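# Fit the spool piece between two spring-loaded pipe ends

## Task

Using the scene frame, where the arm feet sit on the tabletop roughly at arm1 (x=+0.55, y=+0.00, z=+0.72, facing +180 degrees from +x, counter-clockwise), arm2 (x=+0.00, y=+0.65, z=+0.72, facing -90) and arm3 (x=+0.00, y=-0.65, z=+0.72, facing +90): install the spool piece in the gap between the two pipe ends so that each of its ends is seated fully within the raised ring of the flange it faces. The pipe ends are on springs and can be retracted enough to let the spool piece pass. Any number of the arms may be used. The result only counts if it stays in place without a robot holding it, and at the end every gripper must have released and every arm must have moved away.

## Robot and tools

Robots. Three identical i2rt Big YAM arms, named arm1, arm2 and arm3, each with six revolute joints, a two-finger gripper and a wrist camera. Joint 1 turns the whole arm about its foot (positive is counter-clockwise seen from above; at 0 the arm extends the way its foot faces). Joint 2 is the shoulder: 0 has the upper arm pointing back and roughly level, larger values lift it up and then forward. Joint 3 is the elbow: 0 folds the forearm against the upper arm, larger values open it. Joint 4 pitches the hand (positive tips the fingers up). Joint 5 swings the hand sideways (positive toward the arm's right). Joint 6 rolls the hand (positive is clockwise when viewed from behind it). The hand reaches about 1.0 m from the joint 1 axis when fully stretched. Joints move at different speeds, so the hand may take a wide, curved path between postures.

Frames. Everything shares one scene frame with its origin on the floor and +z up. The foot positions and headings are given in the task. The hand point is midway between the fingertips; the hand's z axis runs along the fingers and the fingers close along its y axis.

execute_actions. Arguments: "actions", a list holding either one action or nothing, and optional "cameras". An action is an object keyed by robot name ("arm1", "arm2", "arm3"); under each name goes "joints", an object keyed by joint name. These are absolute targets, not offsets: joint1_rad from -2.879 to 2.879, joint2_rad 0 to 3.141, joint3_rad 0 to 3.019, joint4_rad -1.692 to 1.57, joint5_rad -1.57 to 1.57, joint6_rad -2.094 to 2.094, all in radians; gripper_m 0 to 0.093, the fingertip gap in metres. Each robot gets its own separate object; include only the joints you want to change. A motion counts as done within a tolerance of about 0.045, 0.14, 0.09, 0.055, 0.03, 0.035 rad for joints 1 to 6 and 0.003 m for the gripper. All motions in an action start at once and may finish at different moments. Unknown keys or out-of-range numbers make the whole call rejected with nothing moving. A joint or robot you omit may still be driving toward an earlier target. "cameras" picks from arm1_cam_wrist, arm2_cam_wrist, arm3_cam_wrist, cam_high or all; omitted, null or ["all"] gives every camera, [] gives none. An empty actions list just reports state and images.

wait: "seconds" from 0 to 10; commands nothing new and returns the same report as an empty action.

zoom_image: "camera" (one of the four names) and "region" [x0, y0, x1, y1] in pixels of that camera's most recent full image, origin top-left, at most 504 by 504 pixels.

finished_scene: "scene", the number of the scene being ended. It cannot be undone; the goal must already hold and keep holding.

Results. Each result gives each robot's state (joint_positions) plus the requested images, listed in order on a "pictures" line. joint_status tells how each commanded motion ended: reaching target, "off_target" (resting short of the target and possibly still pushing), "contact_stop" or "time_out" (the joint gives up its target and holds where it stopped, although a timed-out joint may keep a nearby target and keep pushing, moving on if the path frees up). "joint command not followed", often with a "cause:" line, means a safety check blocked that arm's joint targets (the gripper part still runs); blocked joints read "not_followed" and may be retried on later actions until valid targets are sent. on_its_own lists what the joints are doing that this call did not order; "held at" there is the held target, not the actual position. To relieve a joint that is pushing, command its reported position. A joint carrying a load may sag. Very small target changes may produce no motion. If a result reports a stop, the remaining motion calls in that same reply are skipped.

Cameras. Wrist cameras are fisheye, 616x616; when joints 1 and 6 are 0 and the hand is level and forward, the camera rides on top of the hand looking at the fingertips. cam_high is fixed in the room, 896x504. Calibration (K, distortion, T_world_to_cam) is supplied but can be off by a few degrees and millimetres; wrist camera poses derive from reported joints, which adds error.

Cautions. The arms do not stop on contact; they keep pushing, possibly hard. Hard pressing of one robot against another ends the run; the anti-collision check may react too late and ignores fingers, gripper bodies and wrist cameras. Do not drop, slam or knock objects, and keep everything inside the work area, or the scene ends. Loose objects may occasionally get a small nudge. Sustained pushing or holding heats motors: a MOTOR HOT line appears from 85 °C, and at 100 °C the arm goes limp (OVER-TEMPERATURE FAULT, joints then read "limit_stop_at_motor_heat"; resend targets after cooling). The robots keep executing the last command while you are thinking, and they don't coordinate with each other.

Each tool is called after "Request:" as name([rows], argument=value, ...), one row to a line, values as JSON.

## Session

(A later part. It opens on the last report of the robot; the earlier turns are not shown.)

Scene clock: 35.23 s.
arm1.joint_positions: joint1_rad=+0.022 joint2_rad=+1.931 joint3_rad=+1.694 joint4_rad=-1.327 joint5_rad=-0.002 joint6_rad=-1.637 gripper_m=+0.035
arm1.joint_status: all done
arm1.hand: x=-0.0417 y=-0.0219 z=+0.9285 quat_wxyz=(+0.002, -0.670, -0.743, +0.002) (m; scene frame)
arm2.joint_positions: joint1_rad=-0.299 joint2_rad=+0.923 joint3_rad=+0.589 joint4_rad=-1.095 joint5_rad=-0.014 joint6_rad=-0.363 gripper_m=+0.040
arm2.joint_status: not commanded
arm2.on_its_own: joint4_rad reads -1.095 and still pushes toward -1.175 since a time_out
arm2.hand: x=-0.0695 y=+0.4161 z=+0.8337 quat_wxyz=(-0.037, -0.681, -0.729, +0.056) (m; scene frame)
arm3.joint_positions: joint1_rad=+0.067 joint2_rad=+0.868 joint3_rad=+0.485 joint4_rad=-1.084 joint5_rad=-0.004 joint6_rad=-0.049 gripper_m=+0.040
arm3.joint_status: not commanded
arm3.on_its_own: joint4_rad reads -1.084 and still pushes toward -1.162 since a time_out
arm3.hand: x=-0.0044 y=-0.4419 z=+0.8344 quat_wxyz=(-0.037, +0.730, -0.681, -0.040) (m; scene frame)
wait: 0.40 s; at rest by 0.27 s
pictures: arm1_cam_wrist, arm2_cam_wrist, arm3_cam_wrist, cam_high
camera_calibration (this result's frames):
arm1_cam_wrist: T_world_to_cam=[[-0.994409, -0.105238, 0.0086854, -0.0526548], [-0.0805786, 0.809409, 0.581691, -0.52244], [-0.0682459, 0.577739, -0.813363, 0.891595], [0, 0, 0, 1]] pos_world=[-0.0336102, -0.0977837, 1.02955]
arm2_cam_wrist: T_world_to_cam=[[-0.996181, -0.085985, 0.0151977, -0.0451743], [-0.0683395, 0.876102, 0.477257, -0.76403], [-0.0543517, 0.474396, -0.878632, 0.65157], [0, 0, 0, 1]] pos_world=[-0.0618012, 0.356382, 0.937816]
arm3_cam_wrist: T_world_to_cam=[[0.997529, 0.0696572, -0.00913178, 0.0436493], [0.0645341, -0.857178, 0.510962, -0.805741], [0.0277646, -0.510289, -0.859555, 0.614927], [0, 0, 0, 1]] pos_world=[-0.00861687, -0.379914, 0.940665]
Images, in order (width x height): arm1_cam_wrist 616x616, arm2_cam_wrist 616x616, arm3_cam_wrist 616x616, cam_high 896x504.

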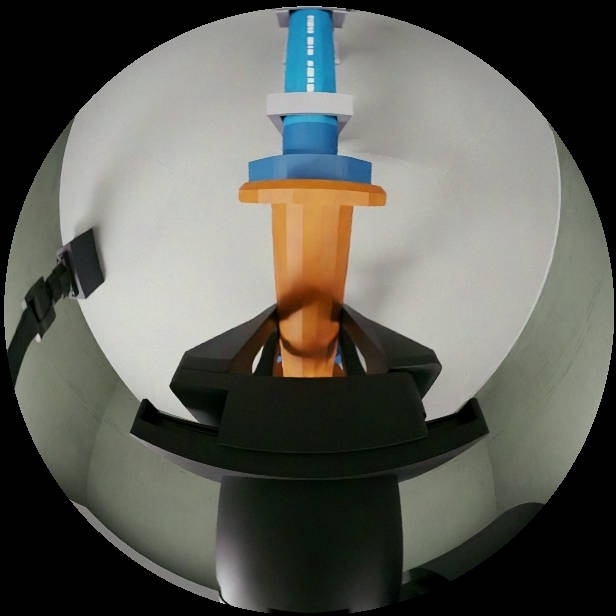

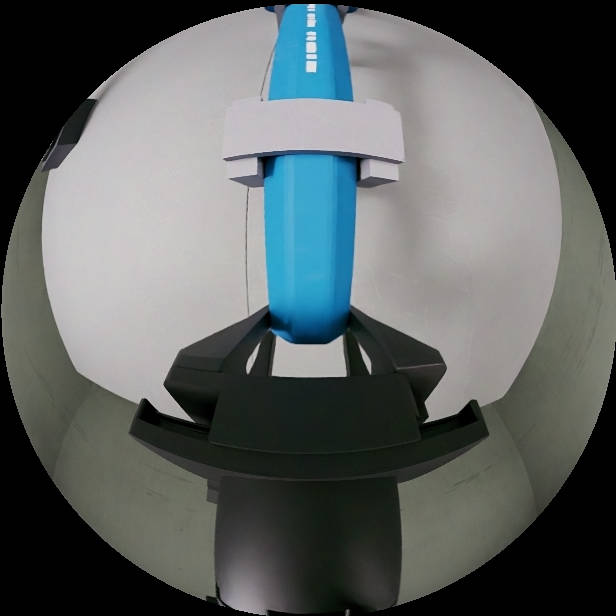

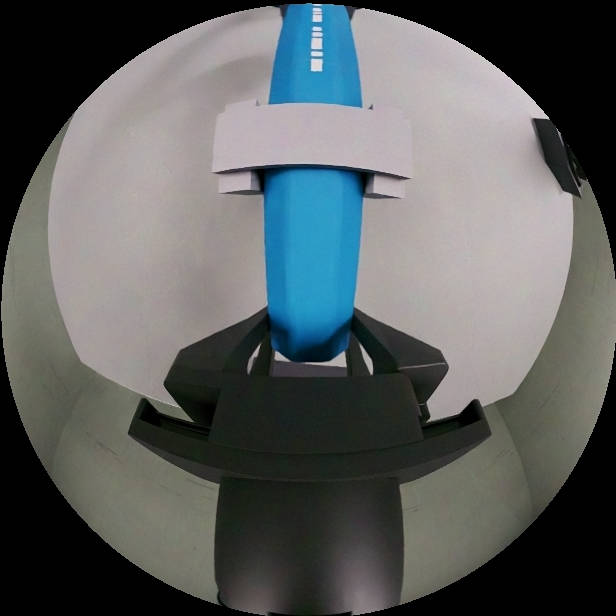

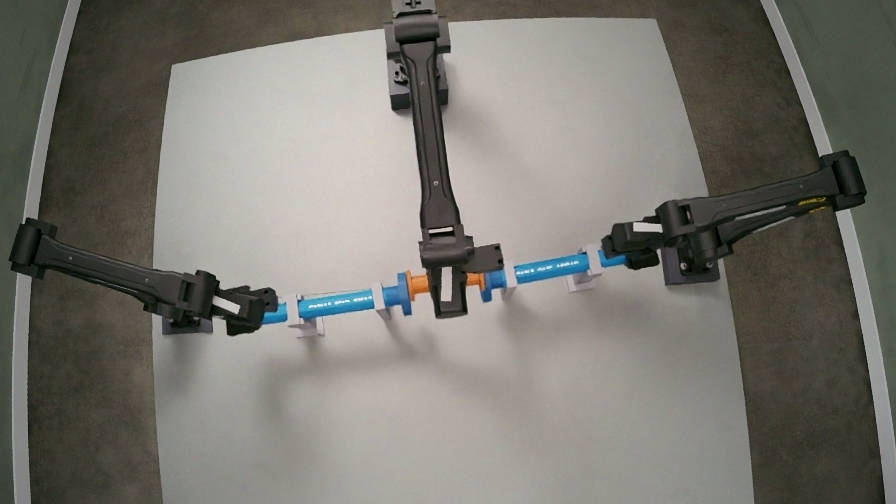

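Request:
execute_actions([
  {"arm1":{"joints":{"joint1_rad":0.006,"joint2_rad":1.945,"joint3_rad":1.654,"joint4_rad":-1.262}}},
], cameras=[])

Request:
wait(seconds=0.4)

Request:
zoom_image(camera="cam_high", region=[380, 240, 530, 330])

Scene clock: 36.77 s.
arm1.joint_positions: joint1_rad=+0.014 joint2_rad=+1.941 joint3_rad=+1.650 joint4_rad=-1.271 joint5_rad=-0.002 joint6_rad=-1.639 gripper_m=+0.035
arm1.joint_status: all done
arm1.hand: x=-0.0403 y=-0.0171 z=+0.9067 quat_wxyz=(+0.003, -0.672, -0.741, +0.003) (m; scene frame)
arm2.joint_positions: joint1_rad=-0.299 joint2_rad=+0.922 joint3_rad=+0.589 joint4_rad=-1.095 joint5_rad=-0.014 joint6_rad=-0.364 gripper_m=+0.040
arm2.joint_status: not commanded
arm2.on_its_own: joint4_rad reads -1.095 and still pushes toward -1.175 since a time_out
arm2.hand: x=-0.0695 y=+0.4161 z=+0.8338 quat_wxyz=(-0.037, -0.681, -0.730, +0.056) (m; scene frame)
arm3.joint_positions: joint1_rad=+0.067 joint2_rad=+0.868 joint3_rad=+0.485 joint4_rad=-1.084 joint5_rad=-0.004 joint6_rad=-0.049 gripper_m=+0.040
arm3.joint_status: not commanded
arm3.on_its_own: joint4_rad reads -1.084 and still pushes toward -1.162 since a time_out
arm3.hand: x=-0.0044 y=-0.4419 z=+0.8344 quat_wxyz=(-0.037, +0.730, -0.681, -0.040) (m; scene frame)
pictures: none
No camera images: the call's "cameras" was empty. Leave "cameras" out to get every camera's image.

Scene clock: 37.17 s.
arm1.joint_positions: joint1_rad=+0.014 joint2_rad=+1.941 joint3_rad=+1.650 joint4_rad=-1.271 joint5_rad=-0.002 joint6_rad=-1.639 gripper_m=+0.035
arm1.joint_status: all done
arm1.hand: x=-0.0403 y=-0.0171 z=+0.9067 quat_wxyz=(+0.003, -0.672, -0.741, +0.003) (m; scene frame)
arm2.joint_positions: joint1_rad=-0.299 joint2_rad=+0.922 joint3_rad=+0.589 joint4_rad=-1.095 joint5_rad=-0.014 joint6_rad=-0.364 gripper_m=+0.040
arm2.joint_status: not commanded
arm2.on_its_own: joint4_rad reads -1.095 and still pushes toward -1.175 since a time_out
arm2.hand: x=-0.0695 y=+0.4161 z=+0.8338 quat_wxyz=(-0.037, -0.681, -0.730, +0.056) (m; scene frame)
arm3.joint_positions: joint1_rad=+0.067 joint2_rad=+0.868 joint3_rad=+0.485 joint4_rad=-1.084 joint5_rad=-0.004 joint6_rad=-0.049 gripper_m=+0.040
arm3.joint_status: not commanded
arm3.on_its_own: joint4_rad reads -1.084 and still pushes toward -1.162 since a time_out
arm3.hand: x=-0.0044 y=-0.4419 z=+0.8344 quat_wxyz=(-0.037, +0.730, -0.681, -0.040) (m; scene frame)
wait: 0.40 s; at rest by 0.27 s
pictures: arm1_cam_wrist, arm2_cam_wrist, arm3_cam_wrist, cam_high
camera_calibration (this result's frames):
arm1_cam_wrist: T_world_to_cam=[[-0.994934, -0.0999274, 0.0110059, -0.0525981], [-0.0749276, 0.81007, 0.581526, -0.51311], [-0.0670259, 0.577755, -0.813453, 0.871354], [0, 0, 0, 1]] pos_world=[-0.0323744, -0.0930306, 1.00777]
arm2_cam_wrist: T_world_to_cam=[[-0.996146, -0.0863547, 0.0153894, -0.0451834], [-0.0685923, 0.876247, 0.476956, -0.763888], [-0.0546723, 0.474062, -0.878792, 0.651899], [0, 0, 0, 1]] pos_world=[-0.0617652, 0.356412, 0.93792]
arm3_cam_wrist: T_world_to_cam=[[0.997529, 0.0696572, -0.00913178, 0.0436493], [0.0645341, -0.857178, 0.510962, -0.805741], [0.0277646, -0.510289, -0.859555, 0.614927], [0, 0, 0, 1]] pos_world=[-0.00861687, -0.379914, 0.940665]
Images, in order (width x height): arm1_cam_wrist 616x616, arm2_cam_wrist 616x616, arm3_cam_wrist 616x616, cam_high 896x504.

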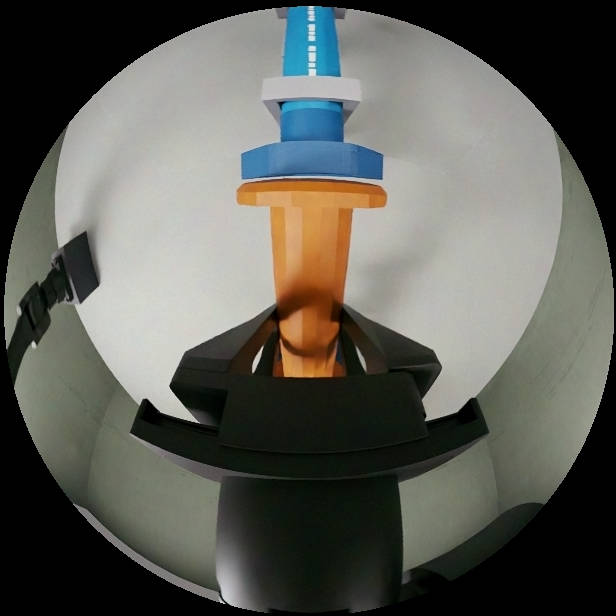

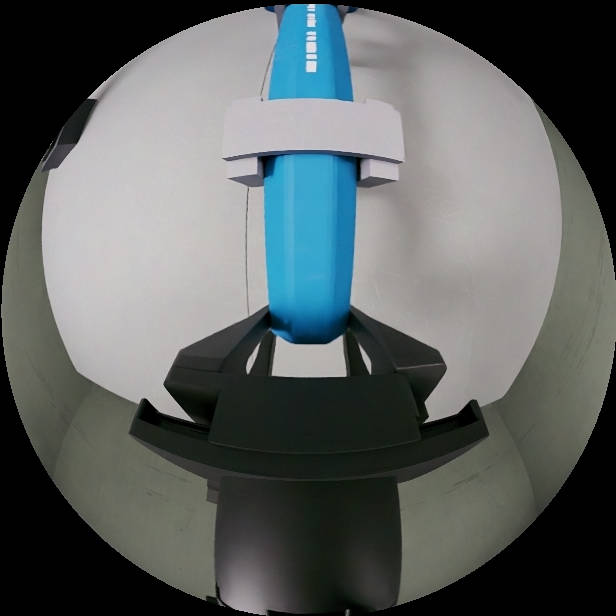

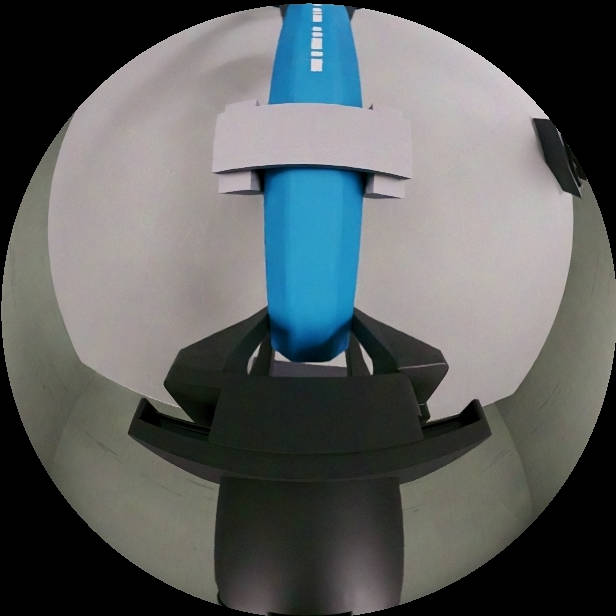

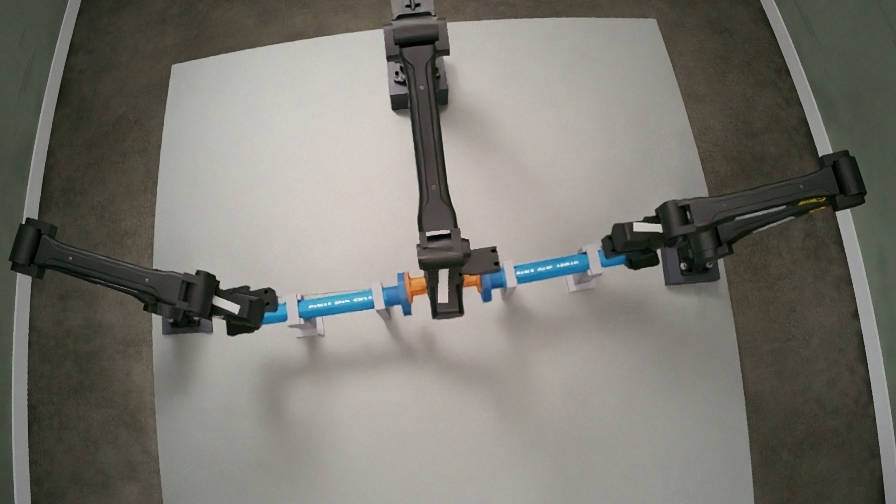

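Region (380, 240, 530, 330) of cam_high's 896x504 image, scaled by 3.360, with more detail than that image has; it fills the top 302 rows of this view, and the rest is white.

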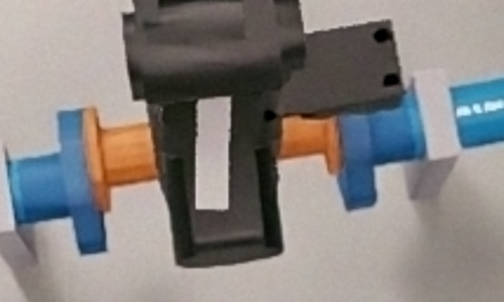

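Request:
zoom_image(camera="arm1_cam_wrist", region=[225, 120, 400, 225])

Region (225, 120, 400, 225) of arm1_cam_wrist's 616x616 image, scaled by 2.880, with more detail than that image has; it fills the top 302 rows of this view, and the rest is white.

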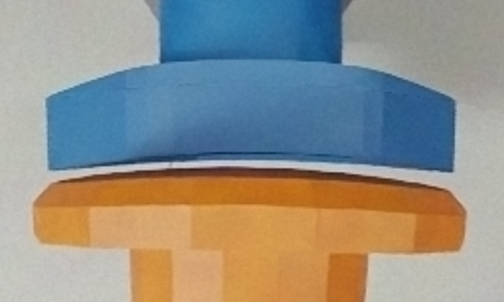

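Request:
execute_actions([
  {"arm1":{"joints":{"joint1_rad":0.024}},"arm2":{"joints":{"joint4_rad":-1.26}},"arm3":{"joints":{"joint4_rad":-1.25}}},
], cameras=["arm1_cam_wrist","cam_high"])

Request:
zoom_image(camera="cam_high", region=[380, 240, 530, 330])

Request:
zoom_image(camera="arm1_cam_wrist", region=[225, 120, 400, 225])

Scene clock: 40.73 s.
arm1.joint_positions: joint1_rad=+0.014 joint2_rad=+1.941 joint3_rad=+1.650 joint4_rad=-1.271 joint5_rad=-0.002 joint6_rad=-1.639 gripper_m=+0.035
arm1.joint_status: all done
arm1.hand: x=-0.0403 y=-0.0171 z=+0.9067 quat_wxyz=(+0.003, -0.672, -0.741, +0.003) (m; scene frame)
arm2.joint_positions: joint1_rad=-0.301 joint2_rad=+0.922 joint3_rad=+0.589 joint4_rad=-1.101 joint5_rad=-0.014 joint6_rad=-0.364 gripper_m=+0.040
arm2.joint_status: joint4_rad time_out (moved -0.006 of -0.165)
arm2.on_its_own: joint4_rad reads -1.101 and still pushes toward -1.260 since a time_out
arm2.hand: x=-0.0693 y=+0.4176 z=+0.8336 quat_wxyz=(-0.036, -0.681, -0.729, +0.054) (m; scene frame)
arm3.joint_positions: joint1_rad=+0.067 joint2_rad=+0.868 joint3_rad=+0.485 joint4_rad=-1.100 joint5_rad=-0.004 joint6_rad=-0.049 gripper_m=+0.040
arm3.joint_status: joint4_rad time_out (moved -0.016 of -0.166)
arm3.on_its_own: joint4_rad reads -1.100 and still pushes toward -1.250 since a time_out
arm3.hand: x=-0.0044 y=-0.4458 z=+0.8340 quat_wxyz=(-0.032, +0.730, -0.681, -0.034) (m; scene frame)
pictures: arm1_cam_wrist, cam_high
camera_calibration (this result's frames):
arm1_cam_wrist: T_world_to_cam=[[-0.994934, -0.0999274, 0.0110059, -0.0525981], [-0.0749276, 0.81007, 0.581526, -0.51311], [-0.0670259, 0.577755, -0.813453, 0.871354], [0, 0, 0, 1]] pos_world=[-0.0323744, -0.0930306, 1.00777]
Images, in order (width x height): arm1_cam_wrist 616x616, cam_high 896x504.

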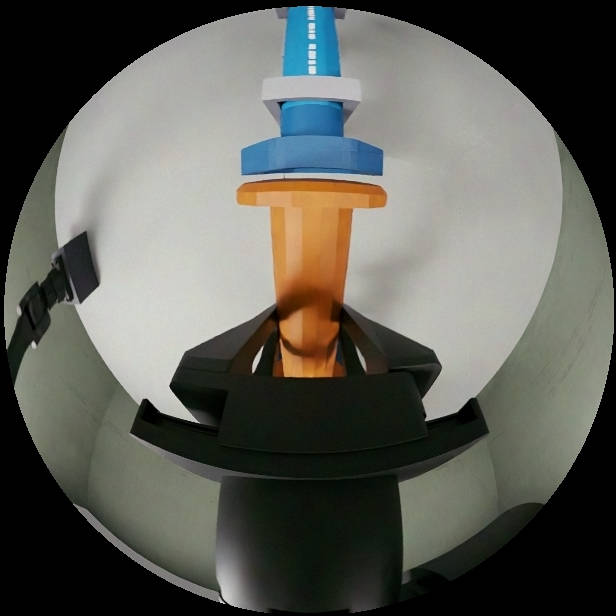

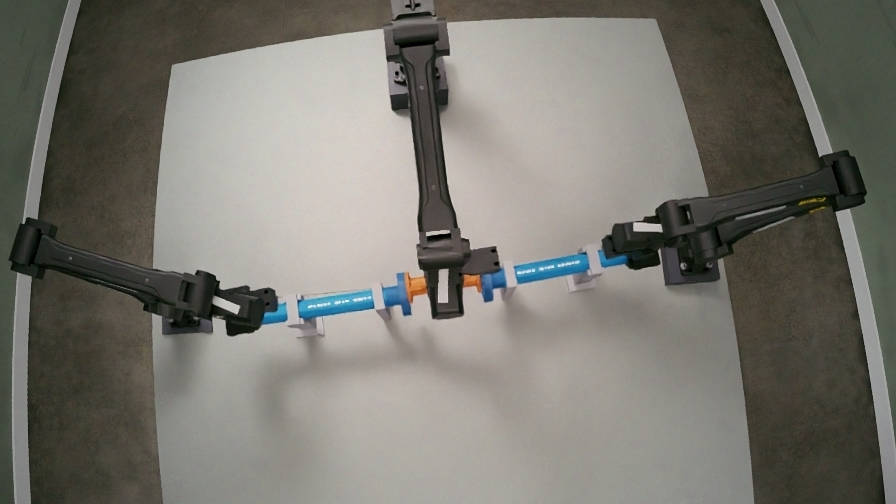

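Region (380, 240, 530, 330) of cam_high's 896x504 image, scaled by 3.360, with more detail than that image has; it fills the top 302 rows of this view, and the rest is white.

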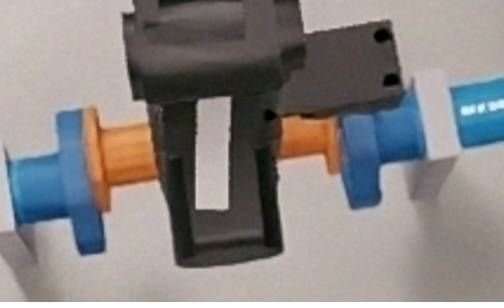

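Region (225, 120, 400, 225) of arm1_cam_wrist's 616x616 image, scaled by 2.880, with more detail than that image has; it fills the top 302 rows of this view, and the rest is white.

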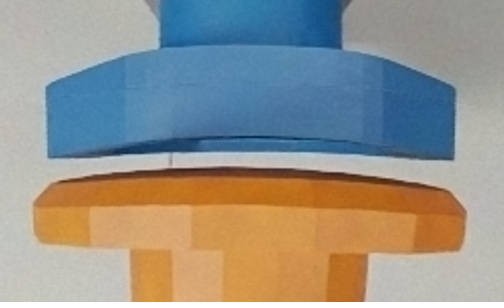

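Request:
execute_actions([
  {"arm1":{"joints":{"joint1_rad":0.029,"joint2_rad":1.968,"joint3_rad":1.624,"joint4_rad":-1.212}}},
], cameras=[])

Request:
execute_actions([
  {"arm1":{"joints":{"joint1_rad":0.029,"joint2_rad":1.992,"joint3_rad":1.596,"joint4_rad":-1.162}}},
], cameras=[])

Request:
wait(seconds=0.4)

Request:
zoom_image(camera="cam_high", region=[380, 240, 530, 330])

Request:
zoom_image(camera="arm1_cam_wrist", region=[175, 100, 450, 265])

Scene clock: 42.20 s.
arm1.joint_positions: joint1_rad=+0.018 joint2_rad=+1.966 joint3_rad=+1.620 joint4_rad=-1.220 joint5_rad=-0.002 joint6_rad=-1.639 gripper_m=+0.035
arm1.joint_status: all done
arm1.hand: x=-0.0405 y=-0.0196 z=+0.8813 quat_wxyz=(+0.001, -0.670, -0.742, +0.001) (m; scene frame)
arm2.joint_positions: joint1_rad=-0.301 joint2_rad=+0.922 joint3_rad=+0.589 joint4_rad=-1.101 joint5_rad=-0.014 joint6_rad=-0.364 gripper_m=+0.040
arm2.joint_status: not commanded
arm2.on_its_own: joint4_rad reads -1.101 and still pushes toward -1.260 since a time_out
arm2.hand: x=-0.0693 y=+0.4176 z=+0.8336 quat_wxyz=(-0.036, -0.681, -0.729, +0.054) (m; scene frame)
arm3.joint_positions: joint1_rad=+0.067 joint2_rad=+0.868 joint3_rad=+0.485 joint4_rad=-1.100 joint5_rad=-0.004 joint6_rad=-0.049 gripper_m=+0.040
arm3.joint_status: not commanded
arm3.on_its_own: joint4_rad reads -1.100 and still pushes toward -1.250 since a time_out
arm3.hand: x=-0.0044 y=-0.4458 z=+0.8340 quat_wxyz=(-0.032, +0.730, -0.681, -0.034) (m; scene frame)
pictures: none
No camera images: the call's "cameras" was empty. Leave "cameras" out to get every camera's image.

Scene clock: 42.93 s.
arm1.joint_positions: joint1_rad=+0.018 joint2_rad=+1.989 joint3_rad=+1.592 joint4_rad=-1.170 joint5_rad=-0.002 joint6_rad=-1.639 gripper_m=+0.035
arm1.joint_status: all done
arm1.hand: x=-0.0407 y=-0.0195 z=+0.8584 quat_wxyz=(+0.001, -0.670, -0.742, +0.001) (m; scene frame)
arm2.joint_positions: joint1_rad=-0.301 joint2_rad=+0.922 joint3_rad=+0.589 joint4_rad=-1.101 joint5_rad=-0.014 joint6_rad=-0.364 gripper_m=+0.040
arm2.joint_status: not commanded
arm2.on_its_own: joint4_rad reads -1.101 and still pushes toward -1.260 since a time_out
arm2.hand: x=-0.0693 y=+0.4176 z=+0.8336 quat_wxyz=(-0.036, -0.681, -0.729, +0.054) (m; scene frame)
arm3.joint_positions: joint1_rad=+0.067 joint2_rad=+0.868 joint3_rad=+0.485 joint4_rad=-1.100 joint5_rad=-0.004 joint6_rad=-0.049 gripper_m=+0.040
arm3.joint_status: not commanded
arm3.on_its_own: joint4_rad reads -1.100 and still pushes toward -1.250 since a time_out
arm3.hand: x=-0.0044 y=-0.4458 z=+0.8340 quat_wxyz=(-0.032, +0.730, -0.681, -0.034) (m; scene frame)
pictures: none
No camera images: the call's "cameras" was empty. Leave "cameras" out to get every camera's image.

Scene clock: 43.33 s.
arm1.joint_positions: joint1_rad=+0.018 joint2_rad=+1.989 joint3_rad=+1.592 joint4_rad=-1.170 joint5_rad=-0.002 joint6_rad=-1.639 gripper_m=+0.035
arm1.joint_status: all done
arm1.hand: x=-0.0407 y=-0.0195 z=+0.8584 quat_wxyz=(+0.001, -0.670, -0.742, +0.001) (m; scene frame)
arm2.joint_positions: joint1_rad=-0.301 joint2_rad=+0.922 joint3_rad=+0.589 joint4_rad=-1.101 joint5_rad=-0.014 joint6_rad=-0.364 gripper_m=+0.040
arm2.joint_status: not commanded
arm2.on_its_own: joint4_rad reads -1.101 and still pushes toward -1.260 since a time_out
arm2.hand: x=-0.0693 y=+0.4176 z=+0.8336 quat_wxyz=(-0.036, -0.681, -0.729, +0.054) (m; scene frame)
arm3.joint_positions: joint1_rad=+0.067 joint2_rad=+0.868 joint3_rad=+0.485 joint4_rad=-1.100 joint5_rad=-0.004 joint6_rad=-0.049 gripper_m=+0.040
arm3.joint_status: not commanded
arm3.on_its_own: joint4_rad reads -1.100 and still pushes toward -1.250 since a time_out
arm3.hand: x=-0.0044 y=-0.4458 z=+0.8340 quat_wxyz=(-0.032, +0.730, -0.681, -0.034) (m; scene frame)
wait: 0.40 s; at rest by 0.27 s
pictures: arm1_cam_wrist, arm2_cam_wrist, arm3_cam_wrist, cam_high
camera_calibration (this result's frames):
arm1_cam_wrist: T_world_to_cam=[[-0.994553, -0.104094, 0.00529241, -0.0478733], [-0.0816477, 0.809644, 0.581215, -0.483077], [-0.064786, 0.577617, -0.813733, 0.833715], [0, 0, 0, 1]] pos_world=[-0.0330417, -0.095431, 0.959446]
arm2_cam_wrist: T_world_to_cam=[[-0.996234, -0.0856981, 0.0131724, -0.0433154], [-0.0687669, 0.873491, 0.481959, -0.768131], [-0.052809, 0.479239, -0.876095, 0.646743], [0, 0, 0, 1]] pos_world=[-0.0618205, 0.3573, 0.937386]
arm3_cam_wrist: T_world_to_cam=[[0.997532, 0.0695133, -0.00990727, 0.0444227], [0.0643761, -0.849083, 0.524323, -0.816458], [0.0280353, -0.523667, -0.851462, 0.599945], [0, 0, 0, 1]] pos_world=[-0.00857231, -0.382158, 0.939358]
Images, in order (width x height): arm1_cam_wrist 616x616, arm2_cam_wrist 616x616, arm3_cam_wrist 616x616, cam_high 896x504.

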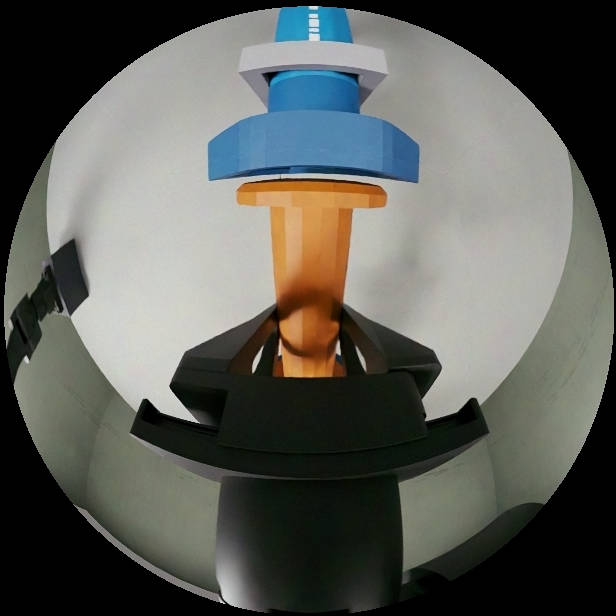

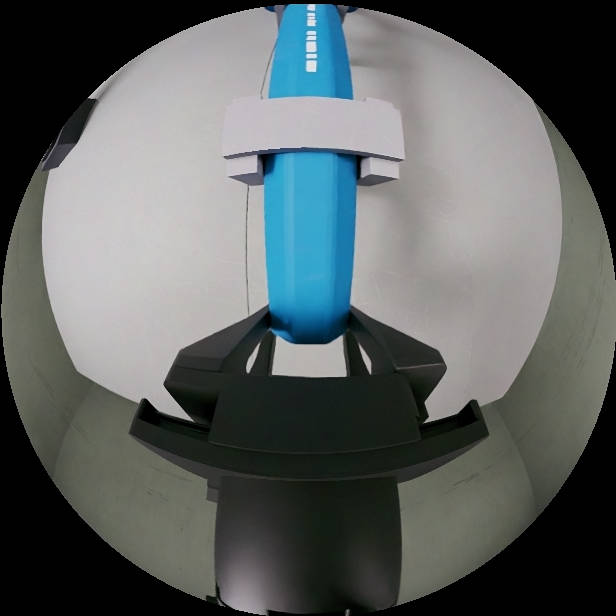

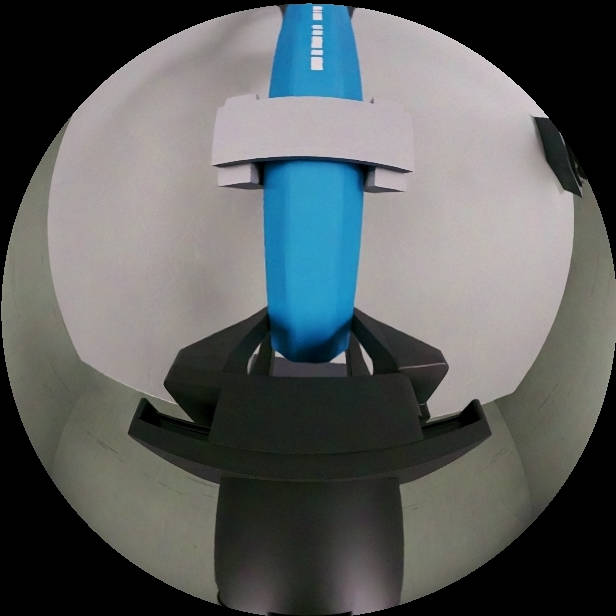

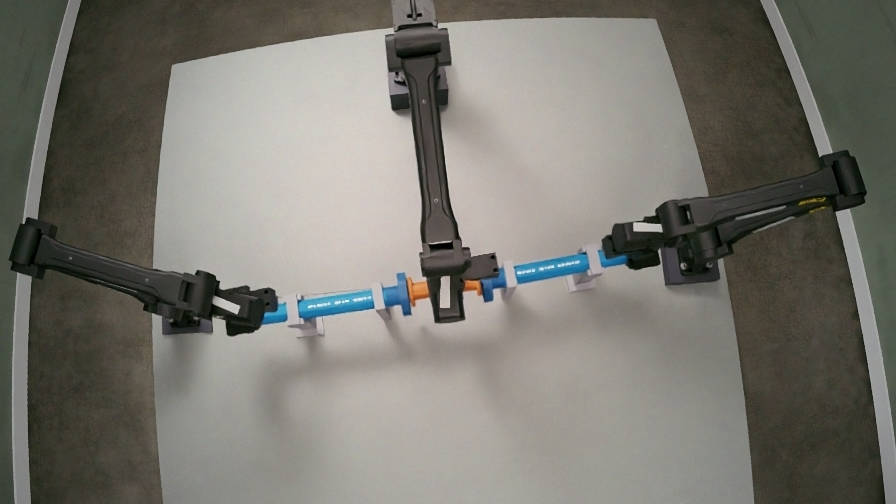

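Region (380, 240, 530, 330) of cam_high's 896x504 image, scaled by 3.360, with more detail than that image has; it fills the top 302 rows of this view, and the rest is white.

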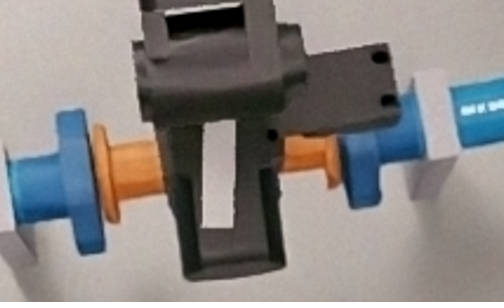

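Region (175, 100, 450, 265) of arm1_cam_wrist's 616x616 image, scaled by 1.833, with more detail than that image has; it fills the top 302 rows of this view, and the rest is white.

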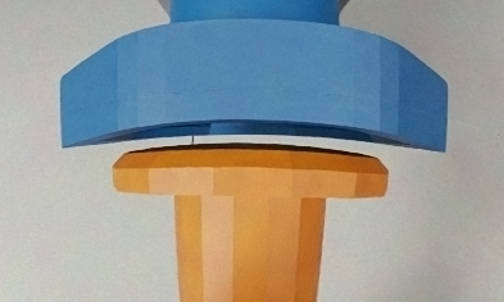

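Request:
execute_actions([
  {"arm1":{"joints":{"joint2_rad":2.003,"joint3_rad":1.585,"joint4_rad":-1.144}}},
], cameras=[])

Request:
wait(seconds=0.5)

Request:
zoom_image(camera="arm1_cam_wrist", region=[175, 100, 450, 265])

Request:
zoom_image(camera="cam_high", region=[380, 240, 530, 330])

Scene clock: 44.67 s.
arm1.joint_positions: joint1_rad=+0.018 joint2_rad=+1.993 joint3_rad=+1.584 joint4_rad=-1.152 joint5_rad=-0.002 joint6_rad=-1.639 gripper_m=+0.035
arm1.joint_status: all done
arm1.hand: x=-0.0414 y=-0.0196 z=+0.8533 quat_wxyz=(+0.002, -0.670, -0.742, +0.003) (m; scene frame)
arm2.joint_positions: joint1_rad=-0.301 joint2_rad=+0.922 joint3_rad=+0.589 joint4_rad=-1.101 joint5_rad=-0.014 joint6_rad=-0.364 gripper_m=+0.040
arm2.joint_status: not commanded
arm2.on_its_own: joint4_rad reads -1.101 and still pushes toward -1.260 since a time_out
arm2.hand: x=-0.0693 y=+0.4176 z=+0.8336 quat_wxyz=(-0.036, -0.681, -0.729, +0.054) (m; scene frame)
arm3.joint_positions: joint1_rad=+0.067 joint2_rad=+0.868 joint3_rad=+0.485 joint4_rad=-1.100 joint5_rad=-0.004 joint6_rad=-0.049 gripper_m=+0.040
arm3.joint_status: not commanded
arm3.on_its_own: joint4_rad reads -1.100 and still pushes toward -1.250 since a time_out
arm3.hand: x=-0.0044 y=-0.4458 z=+0.8340 quat_wxyz=(-0.032, +0.730, -0.681, -0.034) (m; scene frame)
pictures: none
No camera images: the call's "cameras" was empty. Leave "cameras" out to get every camera's image.

Scene clock: 45.17 s.
arm1.joint_positions: joint1_rad=+0.018 joint2_rad=+1.993 joint3_rad=+1.584 joint4_rad=-1.152 joint5_rad=-0.002 joint6_rad=-1.639 gripper_m=+0.035
arm1.joint_status: all done
arm1.hand: x=-0.0414 y=-0.0196 z=+0.8533 quat_wxyz=(+0.002, -0.670, -0.742, +0.003) (m; scene frame)
arm2.joint_positions: joint1_rad=-0.301 joint2_rad=+0.922 joint3_rad=+0.589 joint4_rad=-1.101 joint5_rad=-0.014 joint6_rad=-0.364 gripper_m=+0.040
arm2.joint_status: not commanded
arm2.on_its_own: joint4_rad reads -1.101 and still pushes toward -1.260 since a time_out
arm2.hand: x=-0.0693 y=+0.4176 z=+0.8336 quat_wxyz=(-0.036, -0.681, -0.729, +0.054) (m; scene frame)
arm3.joint_positions: joint1_rad=+0.067 joint2_rad=+0.868 joint3_rad=+0.485 joint4_rad=-1.100 joint5_rad=-0.004 joint6_rad=-0.049 gripper_m=+0.040
arm3.joint_status: not commanded
arm3.on_its_own: joint4_rad reads -1.100 and still pushes toward -1.250 since a time_out
arm3.hand: x=-0.0044 y=-0.4458 z=+0.8340 quat_wxyz=(-0.032, +0.730, -0.681, -0.034) (m; scene frame)
wait: 0.50 s; at rest by 0.27 s
pictures: arm1_cam_wrist, arm2_cam_wrist, arm3_cam_wrist, cam_high
camera_calibration (this result's frames):
arm1_cam_wrist: T_world_to_cam=[[-0.99451, -0.104101, 0.0106194, -0.0530754], [-0.0785514, 0.809746, 0.581499, -0.480265], [-0.0691336, 0.577473, -0.813478, 0.829121], [0, 0, 0, 1]] pos_world=[-0.0331893, -0.0954278, 0.954308]
arm2_cam_wrist: T_world_to_cam=[[-0.996234, -0.0856981, 0.0131724, -0.0433154], [-0.0687669, 0.873491, 0.481959, -0.768131], [-0.052809, 0.479239, -0.876095, 0.646743], [0, 0, 0, 1]] pos_world=[-0.0618205, 0.3573, 0.937386]
arm3_cam_wrist: T_world_to_cam=[[0.997532, 0.0695133, -0.00990727, 0.0444227], [0.0643761, -0.849083, 0.524323, -0.816458], [0.0280353, -0.523667, -0.851462, 0.599945], [0, 0, 0, 1]] pos_world=[-0.00857231, -0.382158, 0.939358]
Images, in order (width x height): arm1_cam_wrist 616x616, arm2_cam_wrist 616x616, arm3_cam_wrist 616x616, cam_high 896x504.

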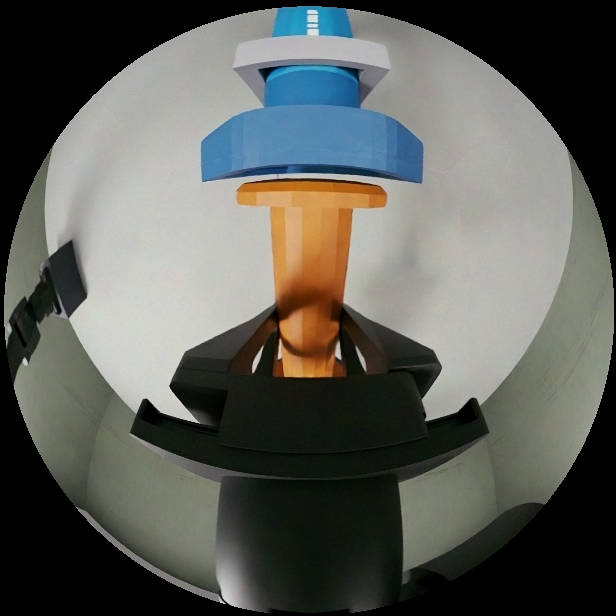

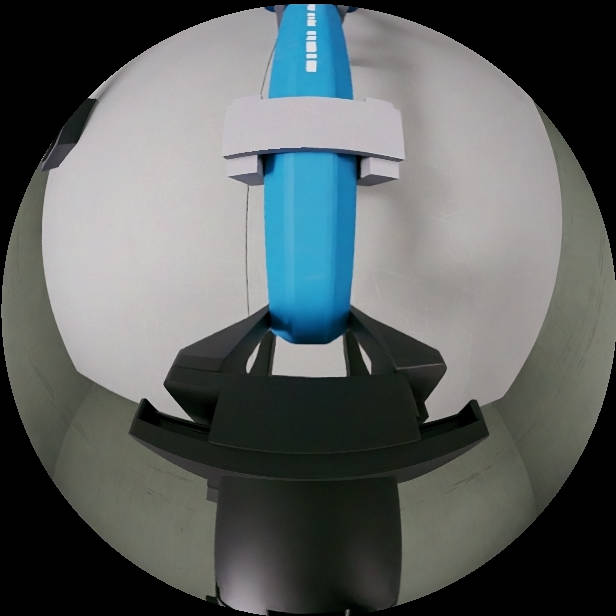

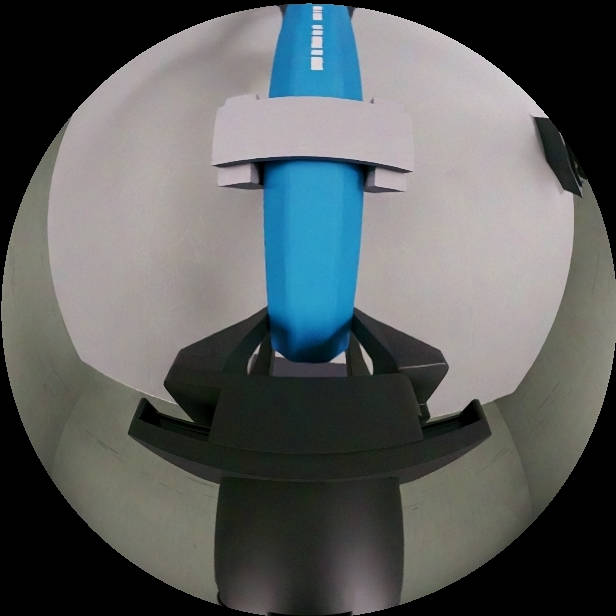

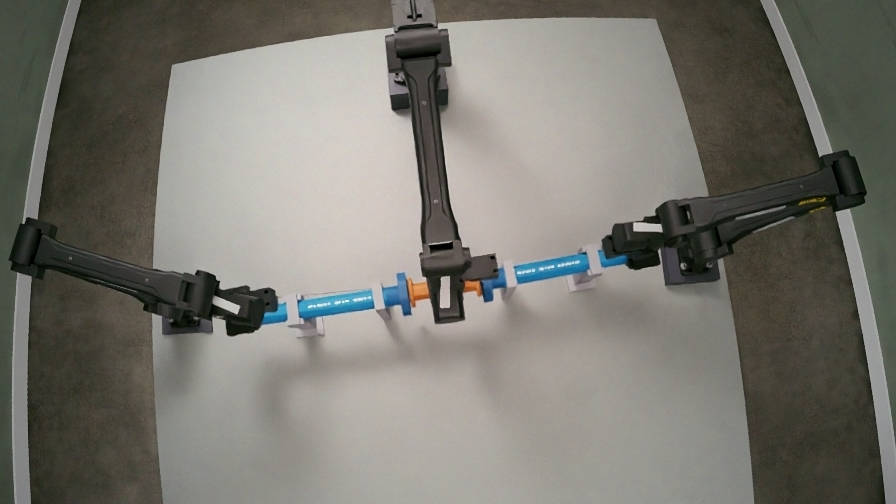

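Region (175, 100, 450, 265) of arm1_cam_wrist's 616x616 image, scaled by 1.833, with more detail than that image has; it fills the top 302 rows of this view, and the rest is white.

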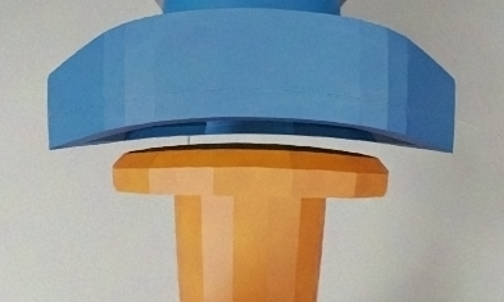

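Region (380, 240, 530, 330) of cam_high's 896x504 image, scaled by 3.360, with more detail than that image has; it fills the top 302 rows of this view, and the rest is white.

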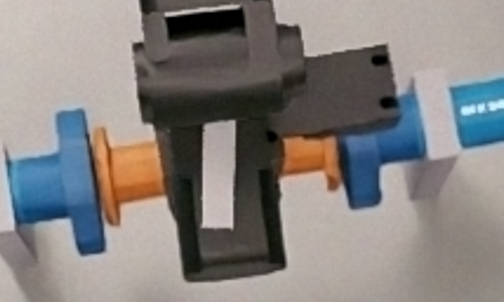

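Request:
execute_actions([
  {"arm1":{"joints":{"joint2_rad":2.013}}},
], cameras=[])

Request:
wait(seconds=0.5)

Request:
zoom_image(camera="arm1_cam_wrist", region=[175, 100, 450, 265])

Scene clock: 46.20 s.
arm1.joint_positions: joint1_rad=+0.018 joint2_rad=+2.004 joint3_rad=+1.584 joint4_rad=-1.152 joint5_rad=-0.002 joint6_rad=-1.639 gripper_m=+0.035
arm1.joint_status: all done
arm1.hand: x=-0.0404 y=-0.0195 z=+0.8470 quat_wxyz=(-0.001, -0.670, -0.742, -0.001) (m; scene frame)
arm2.joint_positions: joint1_rad=-0.301 joint2_rad=+0.922 joint3_rad=+0.589 joint4_rad=-1.101 joint5_rad=-0.014 joint6_rad=-0.364 gripper_m=+0.040
arm2.joint_status: not commanded
arm2.on_its_own: joint4_rad reads -1.101 and still pushes toward -1.260 since a time_out
arm2.hand: x=-0.0693 y=+0.4176 z=+0.8336 quat_wxyz=(-0.036, -0.681, -0.729, +0.054) (m; scene frame)
arm3.joint_positions: joint1_rad=+0.067 joint2_rad=+0.868 joint3_rad=+0.485 joint4_rad=-1.100 joint5_rad=-0.004 joint6_rad=-0.049 gripper_m=+0.040
arm3.joint_status: not commanded
arm3.on_its_own: joint4_rad reads -1.100 and still pushes toward -1.250 since a time_out
arm3.hand: x=-0.0044 y=-0.4458 z=+0.8340 quat_wxyz=(-0.032, +0.730, -0.681, -0.034) (m; scene frame)
pictures: none
No camera images: the call's "cameras" was empty. Leave "cameras" out to get every camera's image.

Scene clock: 46.70 s.
arm1.joint_positions: joint1_rad=+0.018 joint2_rad=+2.004 joint3_rad=+1.584 joint4_rad=-1.152 joint5_rad=-0.002 joint6_rad=-1.639 gripper_m=+0.035
arm1.joint_status: all done
arm1.hand: x=-0.0404 y=-0.0195 z=+0.8470 quat_wxyz=(-0.001, -0.670, -0.742, -0.001) (m; scene frame)
arm2.joint_positions: joint1_rad=-0.301 joint2_rad=+0.922 joint3_rad=+0.589 joint4_rad=-1.101 joint5_rad=-0.014 joint6_rad=-0.364 gripper_m=+0.040
arm2.joint_status: not commanded
arm2.on_its_own: joint4_rad reads -1.101 and still pushes toward -1.260 since a time_out
arm2.hand: x=-0.0693 y=+0.4176 z=+0.8336 quat_wxyz=(-0.036, -0.681, -0.729, +0.054) (m; scene frame)
arm3.joint_positions: joint1_rad=+0.067 joint2_rad=+0.868 joint3_rad=+0.485 joint4_rad=-1.100 joint5_rad=-0.004 joint6_rad=-0.049 gripper_m=+0.040
arm3.joint_status: not commanded
arm3.on_its_own: joint4_rad reads -1.100 and still pushes toward -1.250 since a time_out
arm3.hand: x=-0.0044 y=-0.4458 z=+0.8340 quat_wxyz=(-0.032, +0.730, -0.681, -0.034) (m; scene frame)
wait: 0.50 s; at rest by 0.27 s
pictures: arm1_cam_wrist, arm2_cam_wrist, arm3_cam_wrist, cam_high
camera_calibration (this result's frames):
arm1_cam_wrist: T_world_to_cam=[[-0.994568, -0.104085, -0.000415215, -0.0427316], [-0.0849634, 0.809534, 0.580892, -0.476313], [-0.0601263, 0.577772, -0.81398, 0.824837], [0, 0, 0, 1]] pos_world=[-0.0333743, -0.0954241, 0.94807]
arm2_cam_wrist: T_world_to_cam=[[-0.996234, -0.0856981, 0.0131724, -0.0433154], [-0.0687669, 0.873491, 0.481959, -0.768131], [-0.052809, 0.479239, -0.876095, 0.646743], [0, 0, 0, 1]] pos_world=[-0.0618205, 0.3573, 0.937386]
arm3_cam_wrist: T_world_to_cam=[[0.997532, 0.0695133, -0.00990727, 0.0444227], [0.0643761, -0.849083, 0.524323, -0.816458], [0.0280353, -0.523667, -0.851462, 0.599945], [0, 0, 0, 1]] pos_world=[-0.00857231, -0.382158, 0.939358]
Images, in order (width x height): arm1_cam_wrist 616x616, arm2_cam_wrist 616x616, arm3_cam_wrist 616x616, cam_high 896x504.

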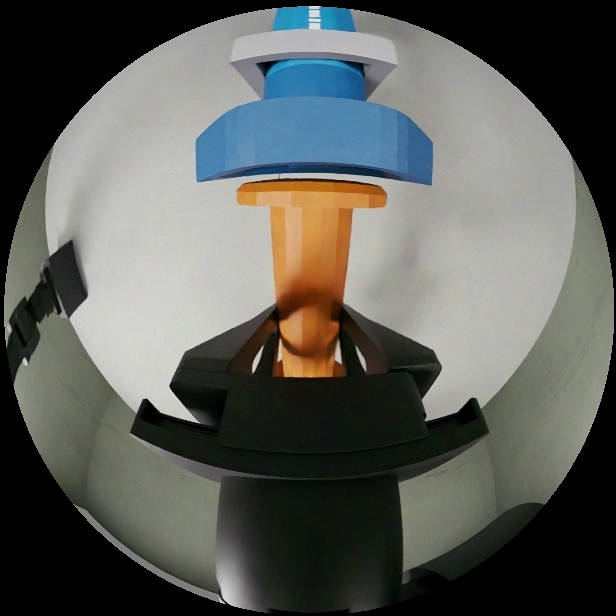

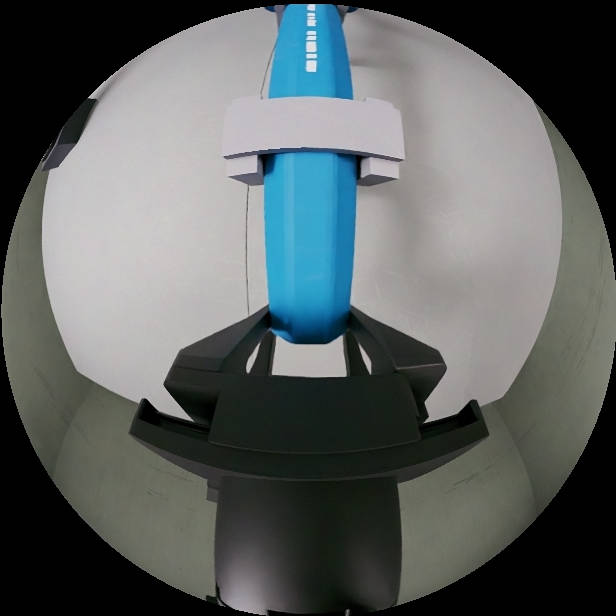

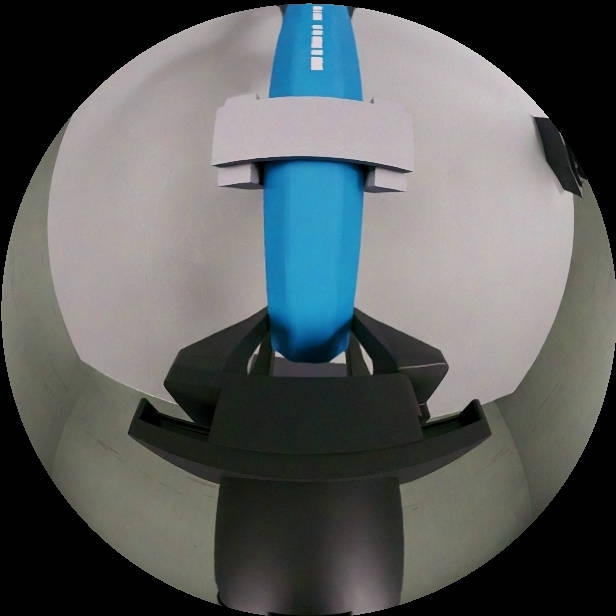

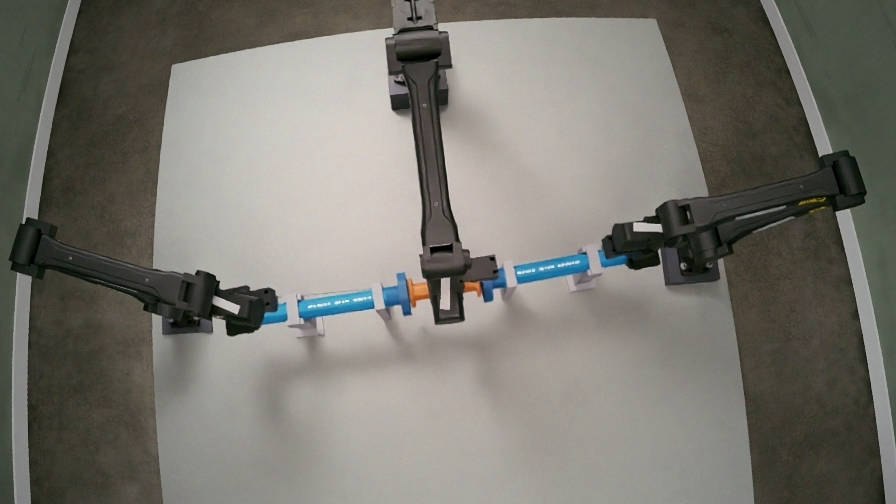

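Region (175, 100, 450, 265) of arm1_cam_wrist's 616x616 image, scaled by 1.833, with more detail than that image has; it fills the top 302 rows of this view, and the rest is white.

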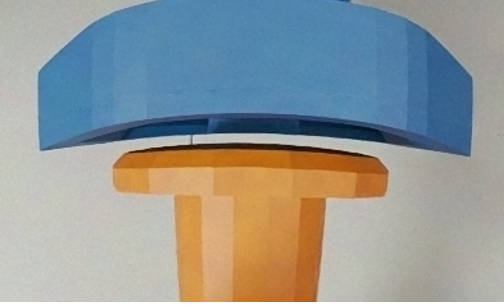

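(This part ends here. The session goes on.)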